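# Screw a feeder screw into the red-taped housing hole

## Task

Take a screw from the screw feeder and drive it, by turning, into the hole at the housing corner marked with red tape until the motor halts on its own at the torque limit (a result shows stopped_at_torque=1). The other three holes must stay empty; any screw tip left in one of them means failure. Once tight, do not rotate or shift that screw again, and raise the screwdriver well clear above its head. If a screw was pressed in rather than turned in, unscrew it completely and drive it again. Finally release the screw and move the tool away.

## Robot and tools

Robot: one six-joint arm carrying a powered screwdriver. The tool point is the tip of the hex key when nothing presses on it; the key lies along the tool point's +z axis and can be pushed back up to 12 mm. A flat block reaches about 9 cm out from the last joint's axis toward the screwdriver's -y side and rotates with it, so watch it for collisions. A vacuum sleeve around the key can hold a screw.

Frames: results report the tool point in the scene frame, with its origin on the table top under the arm base, +z up, and +y to the left when looking along +x. Position is in metres, orientation as a quaternion w,x,y,z; velocities in m/s and rad/s. At long reach the printed position may be slightly wrong. Motion commands, however, are offsets in the tool point's own axes.

execute_actions(actions): a list of up to 15 actions run in order; an empty list just returns state and images. Each action is a table of up to 15 rows, one row per control step of 1/30 s; if fewer than 15 rows are given, the last row is repeated to fill 15 steps. Since there is one arm, each row is a single list of 9 numbers, all in [-1, 1]: dx, dy, dz, rx, ry, rz, spindle, torque_limit, sleeve_vacuum. dx..rz are an offset, not a pose: the target relative to the tool point's pose measured when that action began (for the first action of a call, the last pose reported in this scene), in tool axes. Every row is relative to that same start, not to the previous row. Scale: 1.0 equals 0.6 m of translation or 180 degrees; rx, ry, rz form one rotation vector. Each step the command is clipped to within 100 mm and 16 degrees of the measured pose, and motion lags commands by about 0.17 s, so large moves may need further actions.

Tool numbers in a row: spindle +1 spins the key clockwise at 500 rpm (screwing in), -1 the reverse; it needs 0.5 s to reach full speed and keeps its last value between actions and while you reply, without the arm following the screw, so finish actions with spindle 0. torque_limit maps linearly from 0.3 N m at -1 to 1.2 N m at +1. sleeve_vacuum above 0.01 holds a screw; anything else releases it. torque_limit and sleeve_vacuum persist until changed.

move(target, speed, stop_force, blocking): drives the tool point in a straight path toward one target. target is one 9-number row as above; its first six numbers are an offset in tool axes from the pose in this scene's latest result that shows one, and its tool numbers are applied at the start. speed is the top path speed in m/s, 0.002 to 0.5 (default 0.25); rotation is capped at twice that in rad/s. Paths last 0.5 to 10 s and are cut off at 10 s. Nothing slows the path for obstacles. stop_force (N, 13 to 80, allowed after 0.2 s of scene time) ends the path once the wrist sensor sees that much extra push opposing the motion for two steps; the tool then backs to where it was two steps before. Use it with a very low speed and the target past the expected contact; do not rely on it for rotating moves, and leave it out when moving away from a surface you press on. Pressure can briefly exceed stop_force. blocking=false returns after 0.5 s while motion continues; it cannot be combined with stop_force, and further moves or actions are refused until a result shows the end (use wait or stop). The move line reports the ending (done, contact, off_target, moving, held, fault), limits hit (paced = pose clipped, held = some steps blocked) and distance to target.

wait(seconds): 0 to 10, lets the scene run with the last command held. stop(): brakes a running move; the tool keeps running. zoom_image(camera, region): camera is cam_high (672x504), cam_low (672x504) or cam_wrist (616x616); region is [x0, y0, x1, y1] pixels from the top-left, at most 504 by 504. finished_scene(scene): pass the current scene number to end it; irreversible. Replying without a tool call also ends things.

Screwing: place the tool point on the screw's axis 2 mm below the top of its head and rotate slowly with spindle between -0.2 and 0.2; negative engages without advancing, positive engages and drives. While driving, move the tool along +z (into the screw) 0.7 mm per turn. The motor stops at 95 % of torque_limit, because the head seated or the thread jammed; then stopped_at_torque reads 1 and positive spindle is ignored until spindle has been 0 or negative for 0.5 s continuously. Hand target shows where the controller is currently driving; a pose unreachable line means the clearance check altered or blocked the command.

Cautions: a contact force of 150 N anywhere, or joint torque at its load limit (shoulder pan and lift 287, elbow 130, wrists 46.9 N m), triggers a 10 s fault stop that skips the rest of the call. The arm is stiff, so approach surfaces slowly. Wrist force and torque lines are in tool axes, with noise (up to 3.4 N) and a fixed offset (about 5.5 N), saturating near 100 N. Holding loads heats motors: warnings from 70 °C, brake lockout at 85 °C. Do not drop screws, slam, or knock anything off the table; loose items may occasionally get nudged. Joint ranges: pan ±3.142, elbow 0 to 3.142, others ±6.283 rad.

Each tool is called after "Emit:" as a command line: name --argument value for each argument, lists and objects as JSON in quotes; but a table of rows of numbers goes row by row, as --pt "numbers of a row", without its own name.

## Session

Emit:
execute_actions --actions '[]'

Scene clock: 0.00 s.
end_effector_position=(+0.4035, +0.2524, +0.3583) sleeve_vacuum_kpa=0 screw_detected=0 stopped_at_torque=0 turns=0.00 end_effector_quat_wxyz=(+0.267, +0.641, +0.667, -0.270) end_effector_velocity=(-0.001, -0.001, -0.000) end_effector_angular_velocity=(+0.001, +0.000, -0.002)
Joint positions: [-0.455 -2.118  2.163 -1.614 -1.572 -0.455]
Joint velocities: [-0.001  0.     0.001  0.001  0.     0.   ]
Wrist force (N, on the end effector, along its own x y z axes, offset not removed): no reading
Wrist torque (N m, same axes, about the end effector's origin, offset not removed): no reading
Hand target: +0.403, +0.252, +0.358; +0.267, +0.641, +0.667, -0.270

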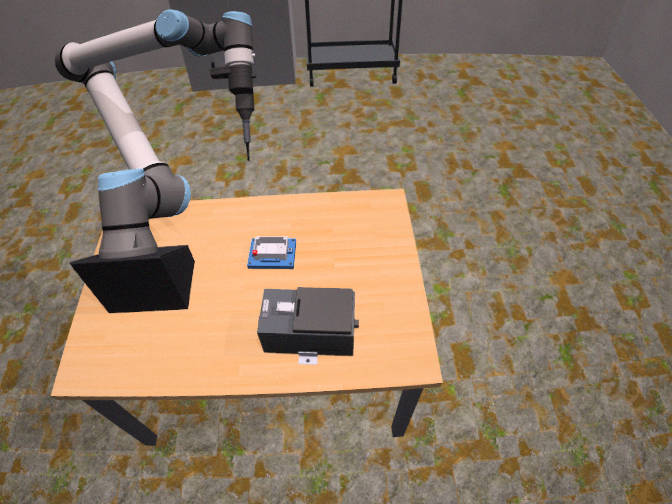

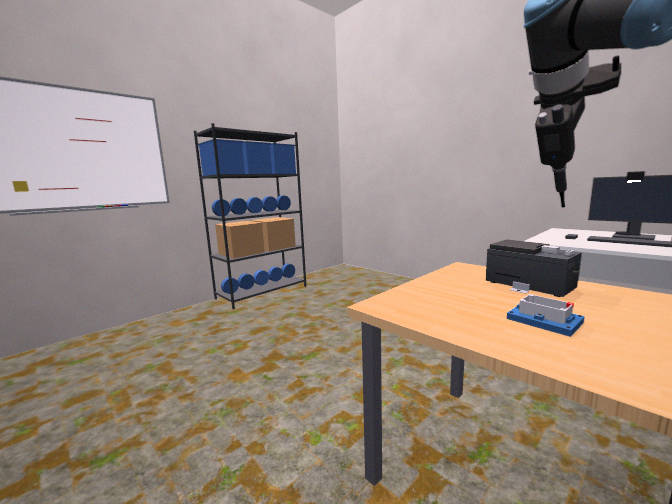

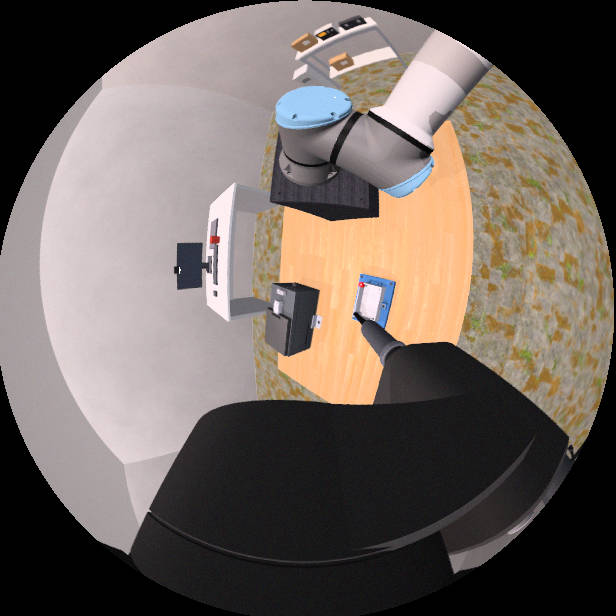

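Emit:
move --target '[-0.348,0.06,0.688,-0.0014,0.2483,0.012,0,0,0]' --speed 0.35

Emit:
zoom_image --camera "cam_wrist" --region '[310,270,390,350]'

Scene clock: 3.67 s.
end_effector_position=(+0.4514, -0.1838, +0.2100) sleeve_vacuum_kpa=0 screw_detected=0 stopped_at_torque=0 turns=0.00 end_effector_quat_wxyz=(-0.001, +0.706, +0.708, +0.001) end_effector_velocity=(+0.001, -0.001, +0.000) end_effector_angular_velocity=(+0.001, +0.001, +0.001)
Joint positions: [-1.107 -1.019  2.208 -2.041 -1.234 -1.195]
Joint velocities: [ 0.001  0.002 -0.003  0.002  0.    -0.   ]
Wrist force (N, on the end effector, along its own x y z axes, offset not removed): [0.5 -1.8 1.1]
Wrist torque (N m, same axes, about the end effector's origin, offset not removed): [-0.47 -0.01 0.08]
Hand target: +0.451, -0.184, +0.210; -0.001, +0.706, +0.708, +0.001
Off the commanded pose: 0.001 m, 0 deg.
move: done

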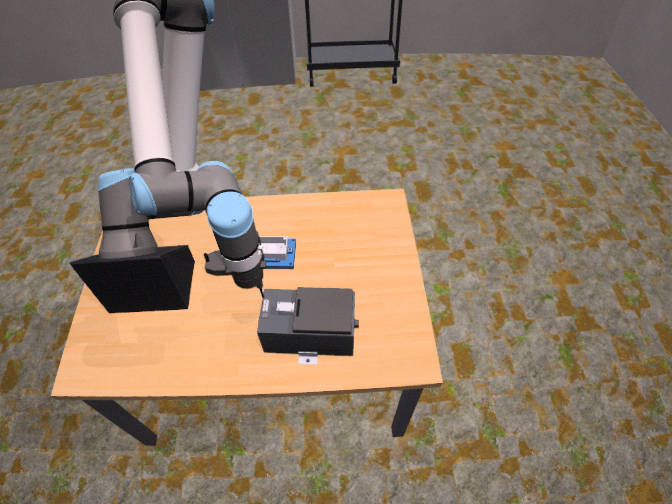

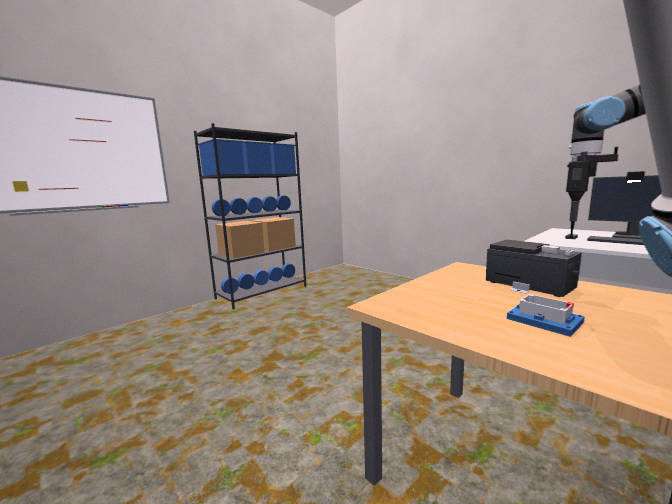

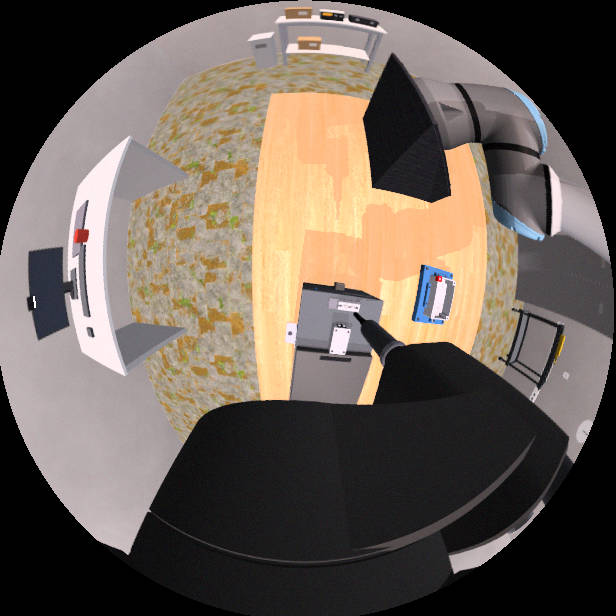

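Region (310, 270, 390, 350) of cam_wrist's 616x616 image, scaled by 6.300, with more detail than that image has.

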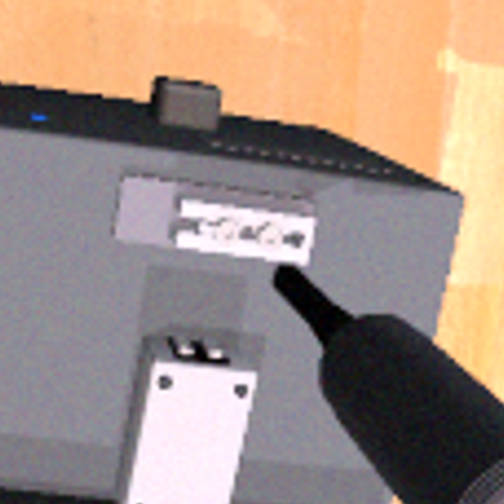

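Emit:
move --target '[0.001,0.0042,0.055,0,0,0,0,0,0]' --speed 0.08

Emit:
zoom_image --camera "cam_wrist" --region '[335,295,375,335]'

Scene clock: 5.50 s.
end_effector_position=(+0.4539, -0.1831, +0.1771) sleeve_vacuum_kpa=0 screw_detected=0 stopped_at_torque=0 turns=0.00 end_effector_quat_wxyz=(-0.001, +0.706, +0.708, +0.001) end_effector_velocity=(+0.001, -0.002, -0.000) end_effector_angular_velocity=(-0.002, -0.002, +0.000)
Joint positions: [-1.085 -0.985  2.237 -2.109 -1.219 -1.177]
Joint velocities: [-0.     0.002 -0.001 -0.004  0.001  0.001]
Wrist force (N, on the end effector, along its own x y z axes, offset not removed): [1.6 -0.9 1.4]
Wrist torque (N m, same axes, about the end effector's origin, offset not removed): [-0.25 -0.20 0.01]
Hand target: +0.454, -0.183, +0.177; -0.001, +0.706, +0.708, +0.001
Off the commanded pose: 0.000 m, 0 deg.
move: done

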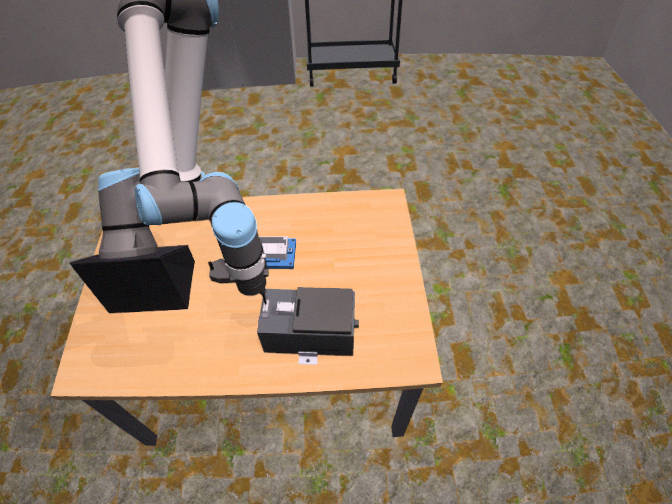

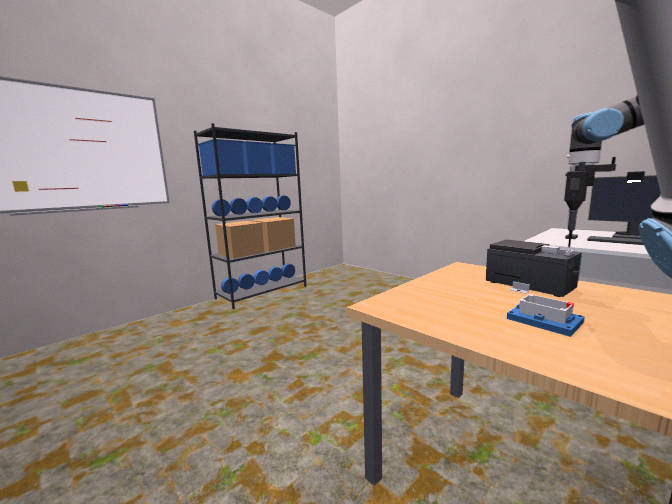

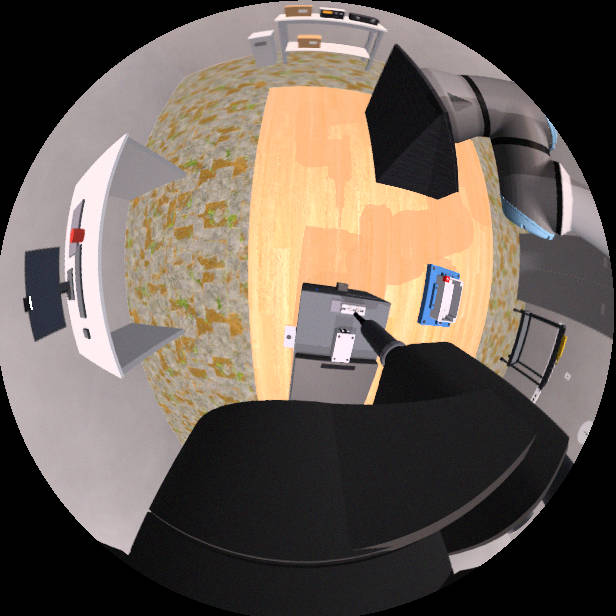

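Region (335, 295, 375, 335) of cam_wrist's 616x616 image, scaled by 12.600, with more detail than that image has.

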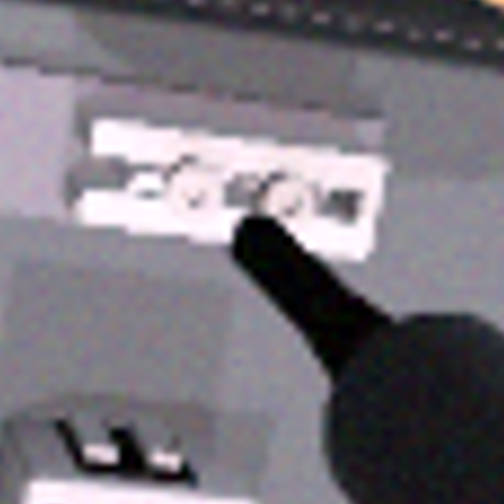

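Emit:
move --target '[-0.0078,-0.0065,0.006,0,0,0,0,0,0]' --speed 0.03

Emit:
zoom_image --camera "cam_wrist" --region '[335,295,375,335]'

Scene clock: 7.57 s.
end_effector_position=(+0.4501, -0.1877, +0.1735) sleeve_vacuum_kpa=0 screw_detected=0 stopped_at_torque=0 turns=0.00 end_effector_quat_wxyz=(-0.001, +0.706, +0.708, +0.001) end_effector_velocity=(-0.001, -0.000, -0.001) end_effector_angular_velocity=(+0.000, +0.002, +0.001)
Joint positions: [-1.091 -0.976  2.24  -2.12  -1.223 -1.182]
Joint velocities: [ 0.     0.002  0.001 -0.002 -0.001 -0.001]
Wrist force (N, on the end effector, along its own x y z axes, offset not removed): [2.3 -2.8 2.7]
Wrist torque (N m, same axes, about the end effector's origin, offset not removed): [-0.72 -0.43 0.18]
Hand target: +0.450, -0.188, +0.173; -0.001, +0.706, +0.708, +0.001
Off the commanded pose: 0.000 m, 0 deg.
move: done

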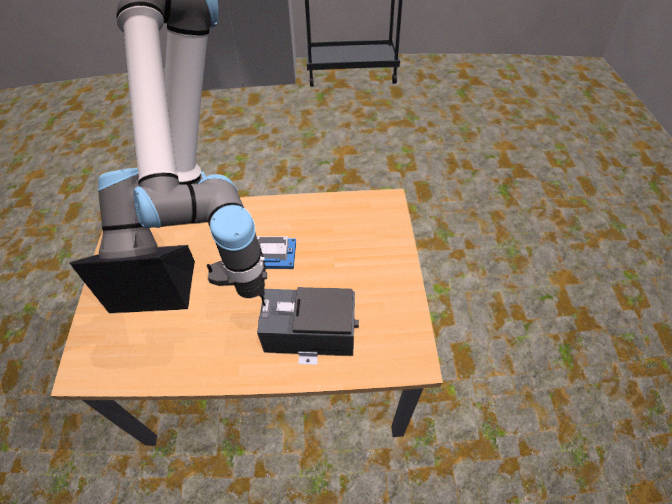

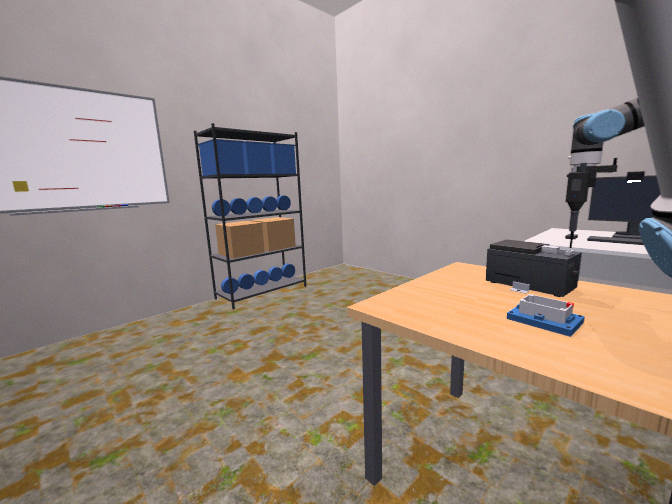

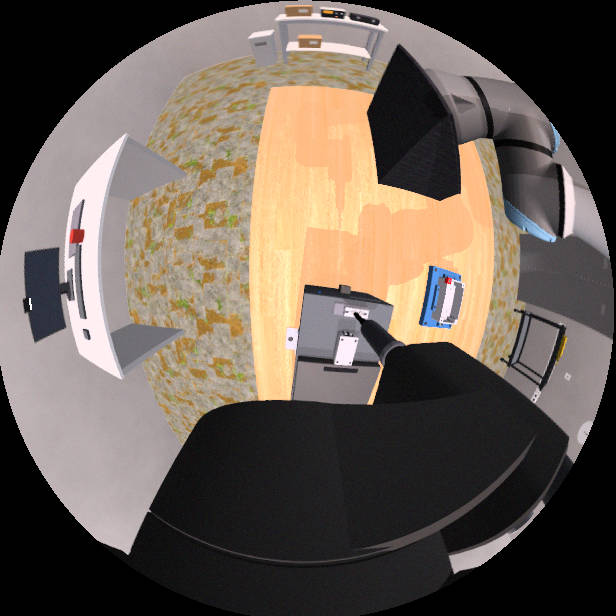

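Region (335, 295, 375, 335) of cam_wrist's 616x616 image, scaled by 12.600, with more detail than that image has.

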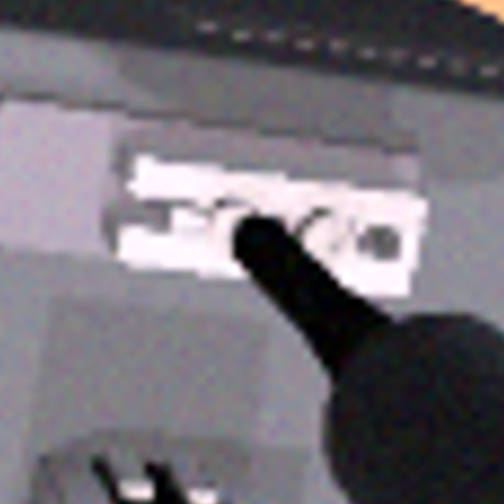

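Emit:
move --target '[-0.0035,-0.002,0,0,0,0,0,0,0]' --speed 0.02

Emit:
zoom_image --camera "cam_wrist" --region '[335,295,375,335]'

Emit:
move --target '[0,0,0.017,0,0,0,-0.15,0,1]' --speed 0.006

Emit:
zoom_image --camera "cam_wrist" --region '[335,295,375,335]'

Scene clock: 9.73 s.
end_effector_position=(+0.4489, -0.1898, +0.1735) sleeve_vacuum_kpa=0 screw_detected=0 stopped_at_torque=0 turns=0.00 end_effector_quat_wxyz=(-0.001, +0.706, +0.708, +0.001) end_effector_velocity=(-0.000, -0.001, -0.000) end_effector_angular_velocity=(-0.001, +0.001, +0.000)
Joint positions: [-1.094 -0.973  2.24  -2.122 -1.225 -1.184]
Joint velocities: [-0.     0.002 -0.001 -0.002 -0.001 -0.   ]
Wrist force (N, on the end effector, along its own x y z axes, offset not removed): [1.5 -0.8 1.8]
Wrist torque (N m, same axes, about the end effector's origin, offset not removed): [-0.22 -0.16 0.06]
Hand target: +0.449, -0.190, +0.173; -0.001, +0.706, +0.708, +0.001
Off the commanded pose: 0.000 m, 0 deg.
move: done

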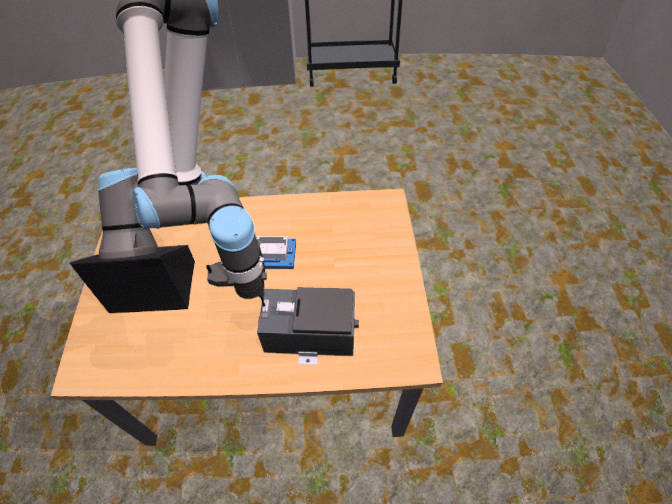

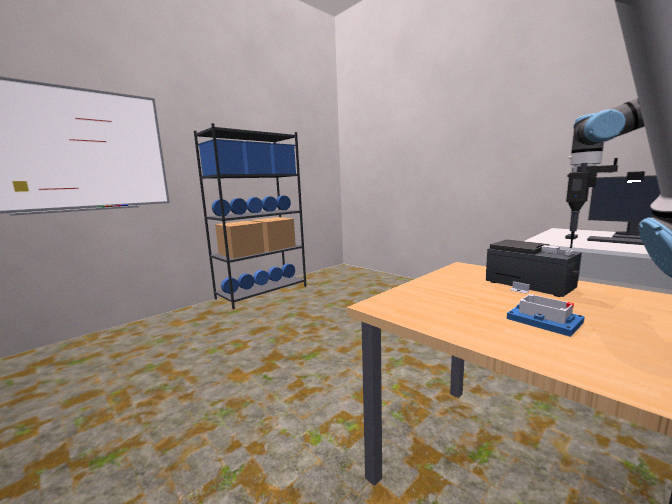

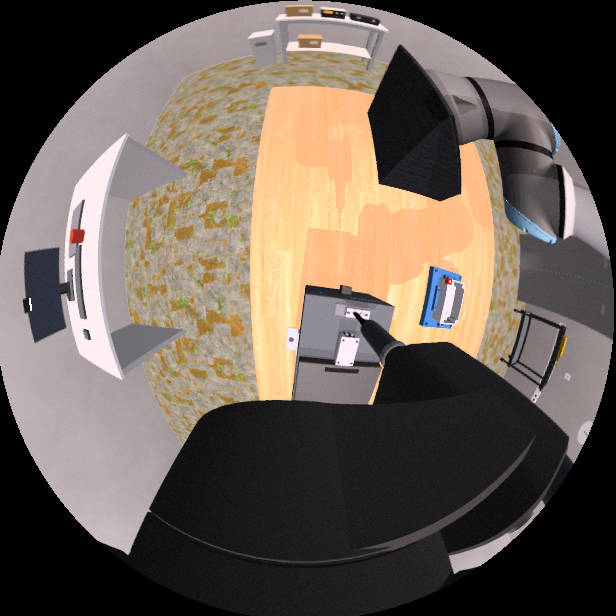

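Region (335, 295, 375, 335) of cam_wrist's 616x616 image, scaled by 12.600, with more detail than that image has.

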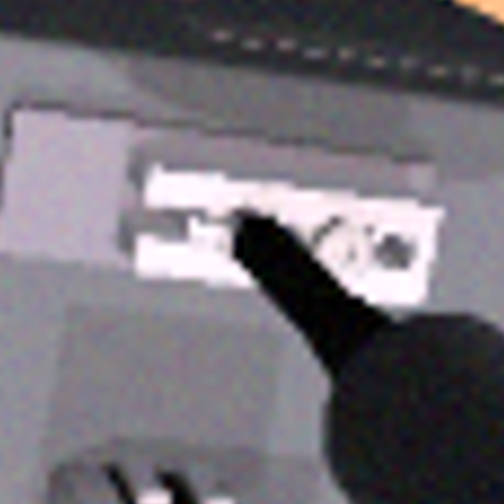

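Scene clock: 11.67 s.
end_effector_position=(+0.4489, -0.1897, +0.1633) sleeve_vacuum_kpa=14 screw_detected=0 stopped_at_torque=0 turns=-2.39 end_effector_quat_wxyz=(-0.001, +0.706, +0.708, +0.001) end_effector_velocity=(+0.000, +0.001, -0.002) end_effector_angular_velocity=(+0.001, +0.001, +0.001)
Joint positions: [-1.088 -0.961  2.248 -2.144 -1.222 -1.18 ]
Joint velocities: [ 0.002  0.002  0.    -0.001  0.001  0.   ]
Wrist force (N, on the end effector, along its own x y z axes, offset not removed): [0.4 -1.4 -4.3]
Wrist torque (N m, same axes, about the end effector's origin, offset not removed): [-0.51 0.13 0.08]
Hand target: +0.449, -0.190, +0.163; -0.001, +0.706, +0.708, +0.001
Off the commanded pose: 0.000 m, 0 deg.
move: done

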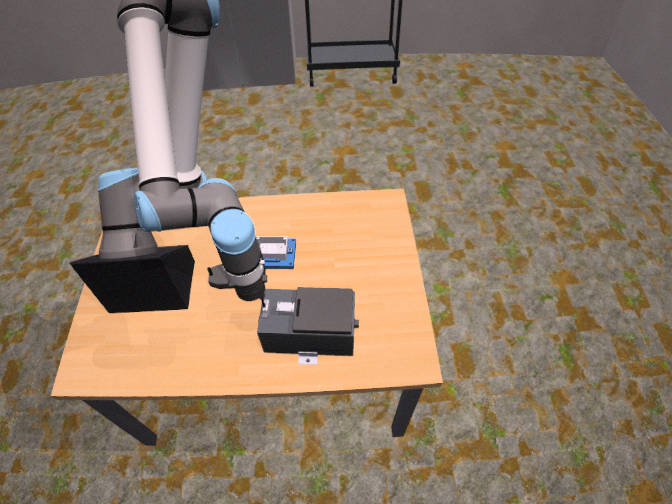

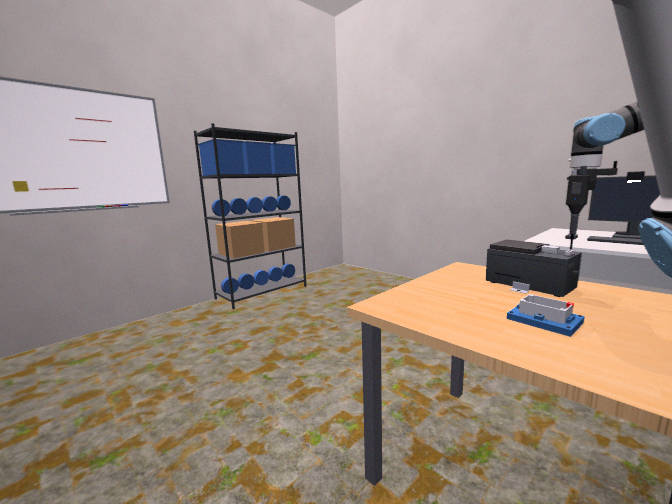

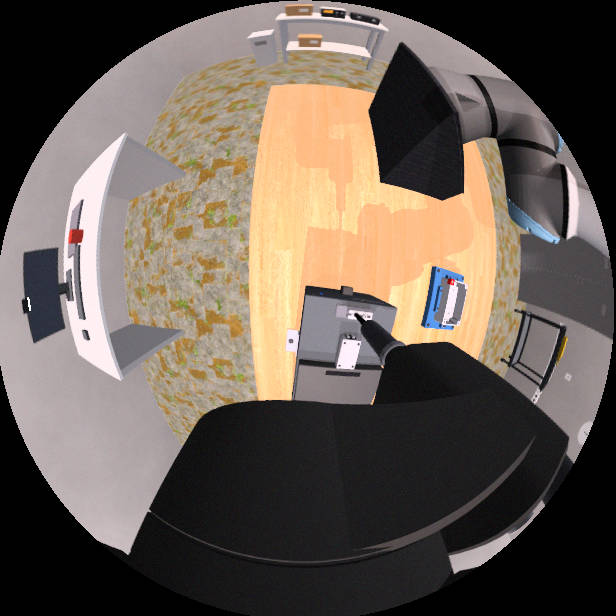

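Region (335, 295, 375, 335) of cam_wrist's 616x616 image, scaled by 12.600, with more detail than that image has.

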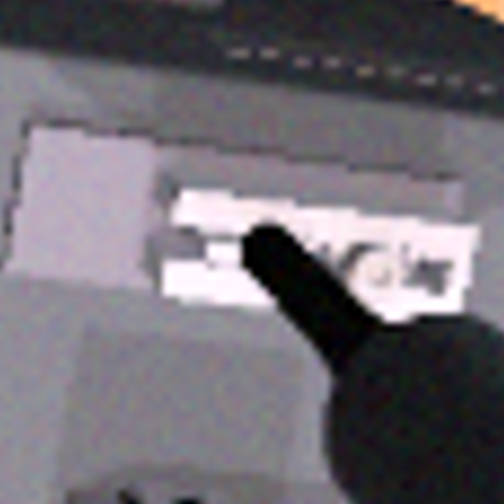

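Emit:
move --target '[0.0013,0.0018,0,0,0,0,-0.1,0,1]' --speed 0.002

Emit:
zoom_image --camera "cam_wrist" --region '[335,295,375,335]'

Scene clock: 13.83 s.
end_effector_position=(+0.4500, -0.1890, +0.1633) sleeve_vacuum_kpa=14 screw_detected=0 stopped_at_torque=0 turns=-4.72 end_effector_quat_wxyz=(-0.001, +0.706, +0.708, +0.001) end_effector_velocity=(-0.000, +0.000, -0.000) end_effector_angular_velocity=(-0.001, +0.001, +0.001)
Joint positions: [-1.086 -0.962  2.248 -2.143 -1.22  -1.178]
Joint velocities: [ 0.001 -0.     0.001 -0.001 -0.001  0.   ]
Wrist force (N, on the end effector, along its own x y z axes, offset not removed): [3.1 -2.4 -3.2]
Wrist torque (N m, same axes, about the end effector's origin, offset not removed): [-0.77 -0.65 0.17]
Hand target: +0.450, -0.189, +0.163; -0.001, +0.706, +0.708, +0.001
Off the commanded pose: 0.000 m, 0 deg.
move: done

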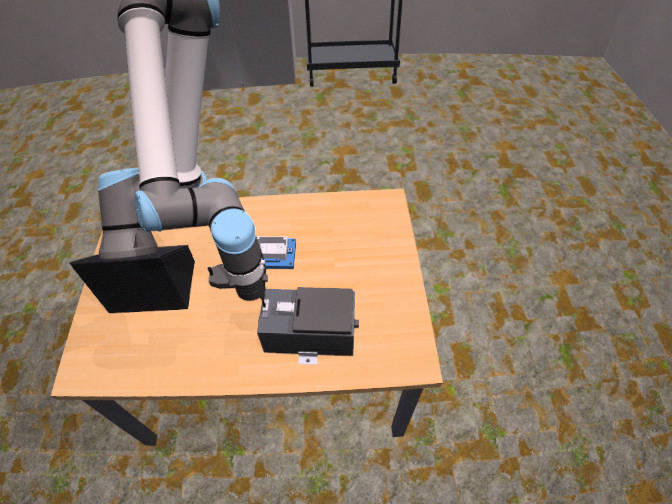

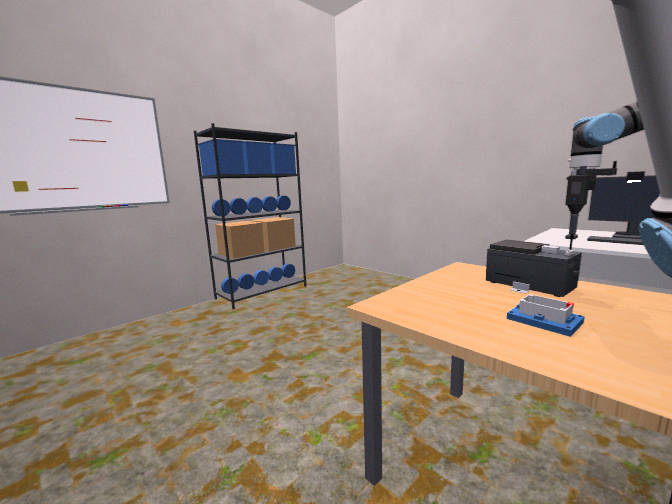

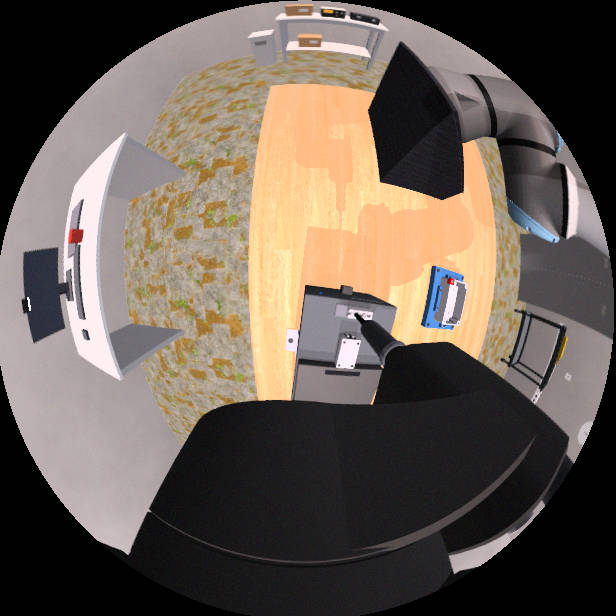

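Region (335, 295, 375, 335) of cam_wrist's 616x616 image, scaled by 12.600, with more detail than that image has.

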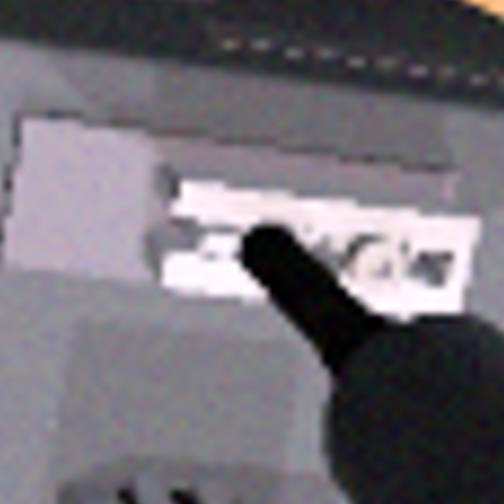

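Emit:
move --target '[0.0027,0,0,0,0,0,-0.1,0,1]' --speed 0.002

Emit:
zoom_image --camera "cam_wrist" --region '[335,295,375,335]'

Scene clock: 15.83 s.
end_effector_position=(+0.4500, -0.1874, +0.1633) sleeve_vacuum_kpa=14 screw_detected=0 stopped_at_torque=0 turns=-6.39 end_effector_quat_wxyz=(-0.001, +0.706, +0.708, +0.001) end_effector_velocity=(+0.000, +0.000, +0.000) end_effector_angular_velocity=(-0.001, -0.000, +0.001)
Joint positions: [-1.085 -0.965  2.25  -2.142 -1.22  -1.177]
Joint velocities: [ 0.001 -0.    -0.     0.     0.     0.   ]
Wrist force (N, on the end effector, along its own x y z axes, offset not removed): [2.4 -3.6 -3.1]
Wrist torque (N m, same axes, about the end effector's origin, offset not removed): [-1.02 -0.42 0.31]
Hand target: +0.450, -0.187, +0.163; -0.001, +0.706, +0.708, +0.001
Off the commanded pose: 0.000 m, 0 deg.
move: done

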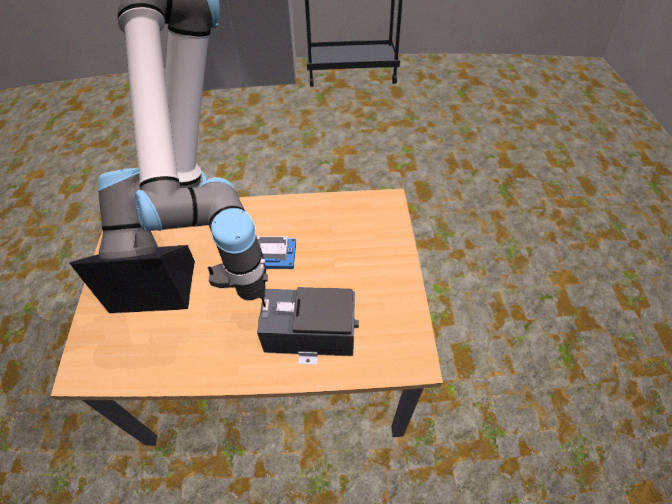

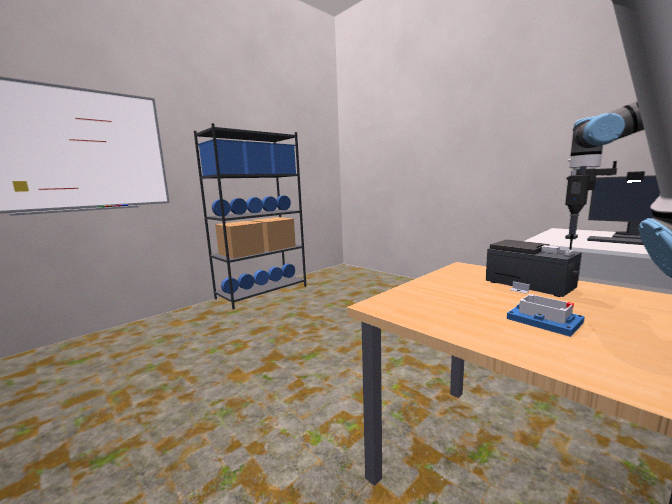

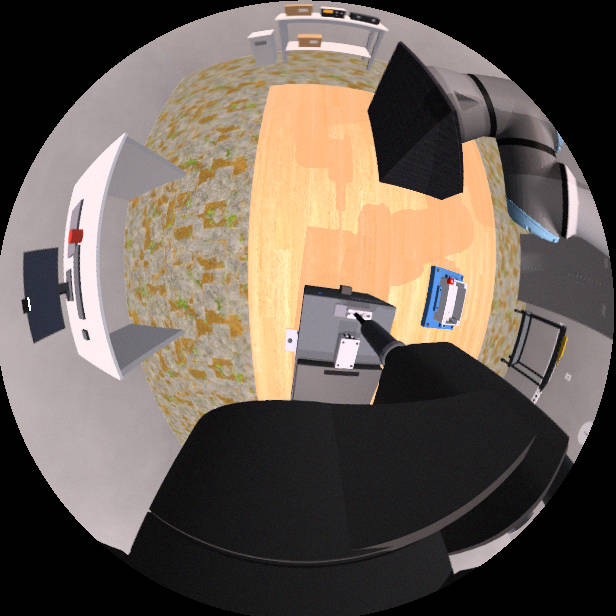

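Region (335, 295, 375, 335) of cam_wrist's 616x616 image, scaled by 12.600, with more detail than that image has.

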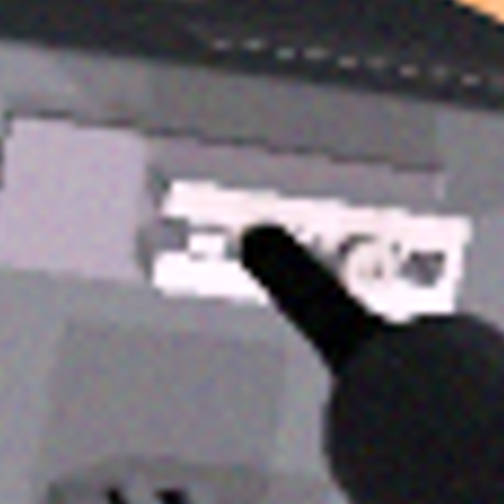

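Emit:
move --target '[0.0018,0,0,0,0,0,-0.1,0,1]' --speed 0.002

Emit:
zoom_image --camera "cam_wrist" --region '[335,295,375,335]'

Emit:
zoom_image --camera "cam_high" --region '[250,285,285,320]'

Scene clock: 17.97 s.
end_effector_position=(+0.4500, -0.1863, +0.1633) sleeve_vacuum_kpa=14 screw_detected=0 stopped_at_torque=0 turns=-8.17 end_effector_quat_wxyz=(-0.001, +0.706, +0.708, +0.001) end_effector_velocity=(+0.001, -0.000, +0.001) end_effector_angular_velocity=(-0.001, -0.001, +0.001)
Joint positions: [-1.084 -0.967  2.251 -2.142 -1.219 -1.177]
Joint velocities: [ 0.    -0.001 -0.001  0.     0.     0.   ]
Wrist force (N, on the end effector, along its own x y z axes, offset not removed): [3.3 -1.3 -3.5]
Wrist torque (N m, same axes, about the end effector's origin, offset not removed): [-0.28 -0.69 0.11]
Hand target: +0.450, -0.186, +0.163; -0.001, +0.706, +0.708, +0.001
Off the commanded pose: 0.000 m, 0 deg.
move: done

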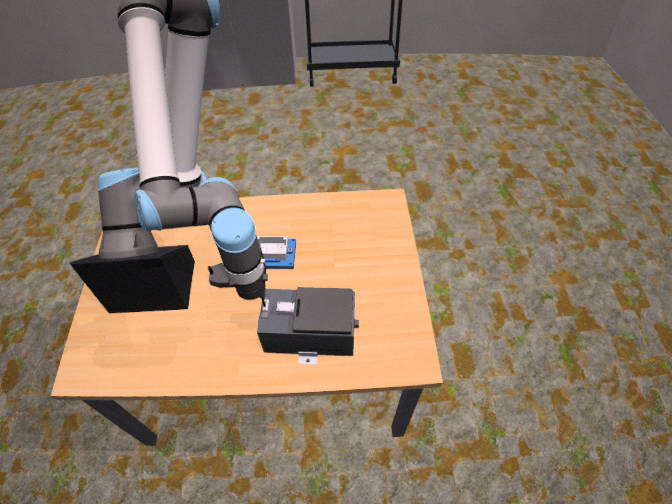

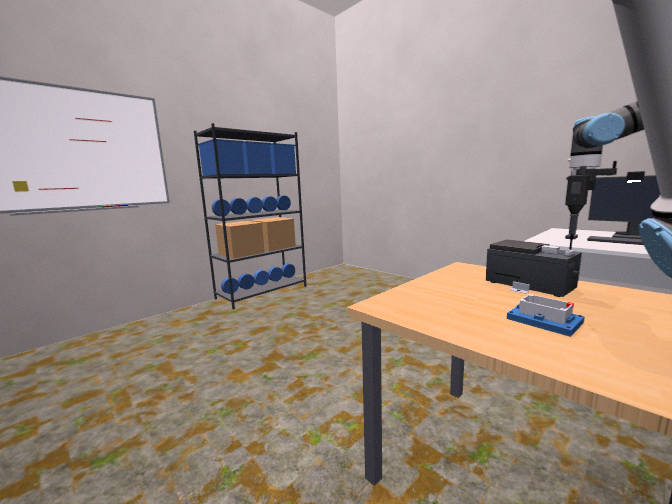

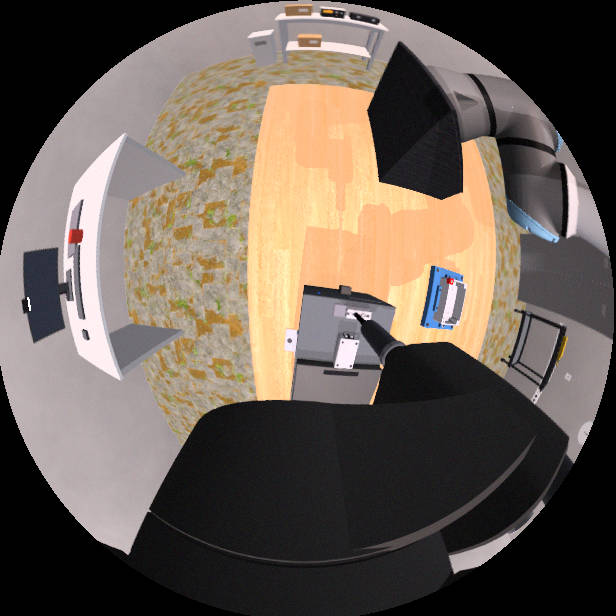

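Region (335, 295, 375, 335) of cam_wrist's 616x616 image, scaled by 12.600, with more detail than that image has.

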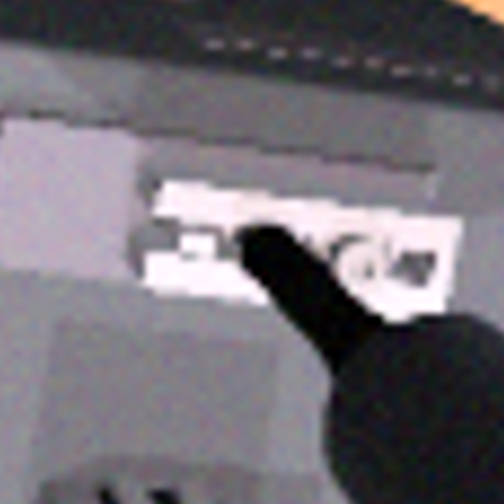

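Region (250, 285, 285, 320) of cam_high's 672x504 image, scaled by 14.400, with more detail than that image has.

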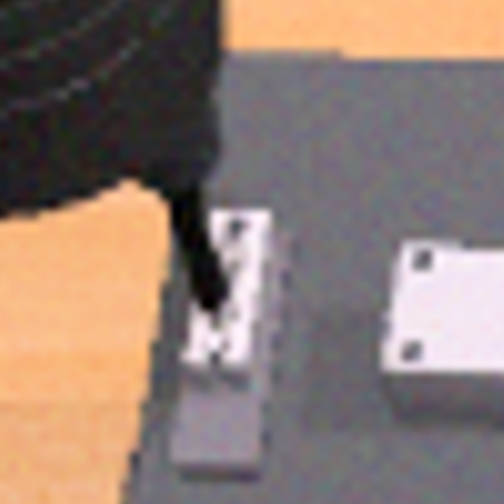

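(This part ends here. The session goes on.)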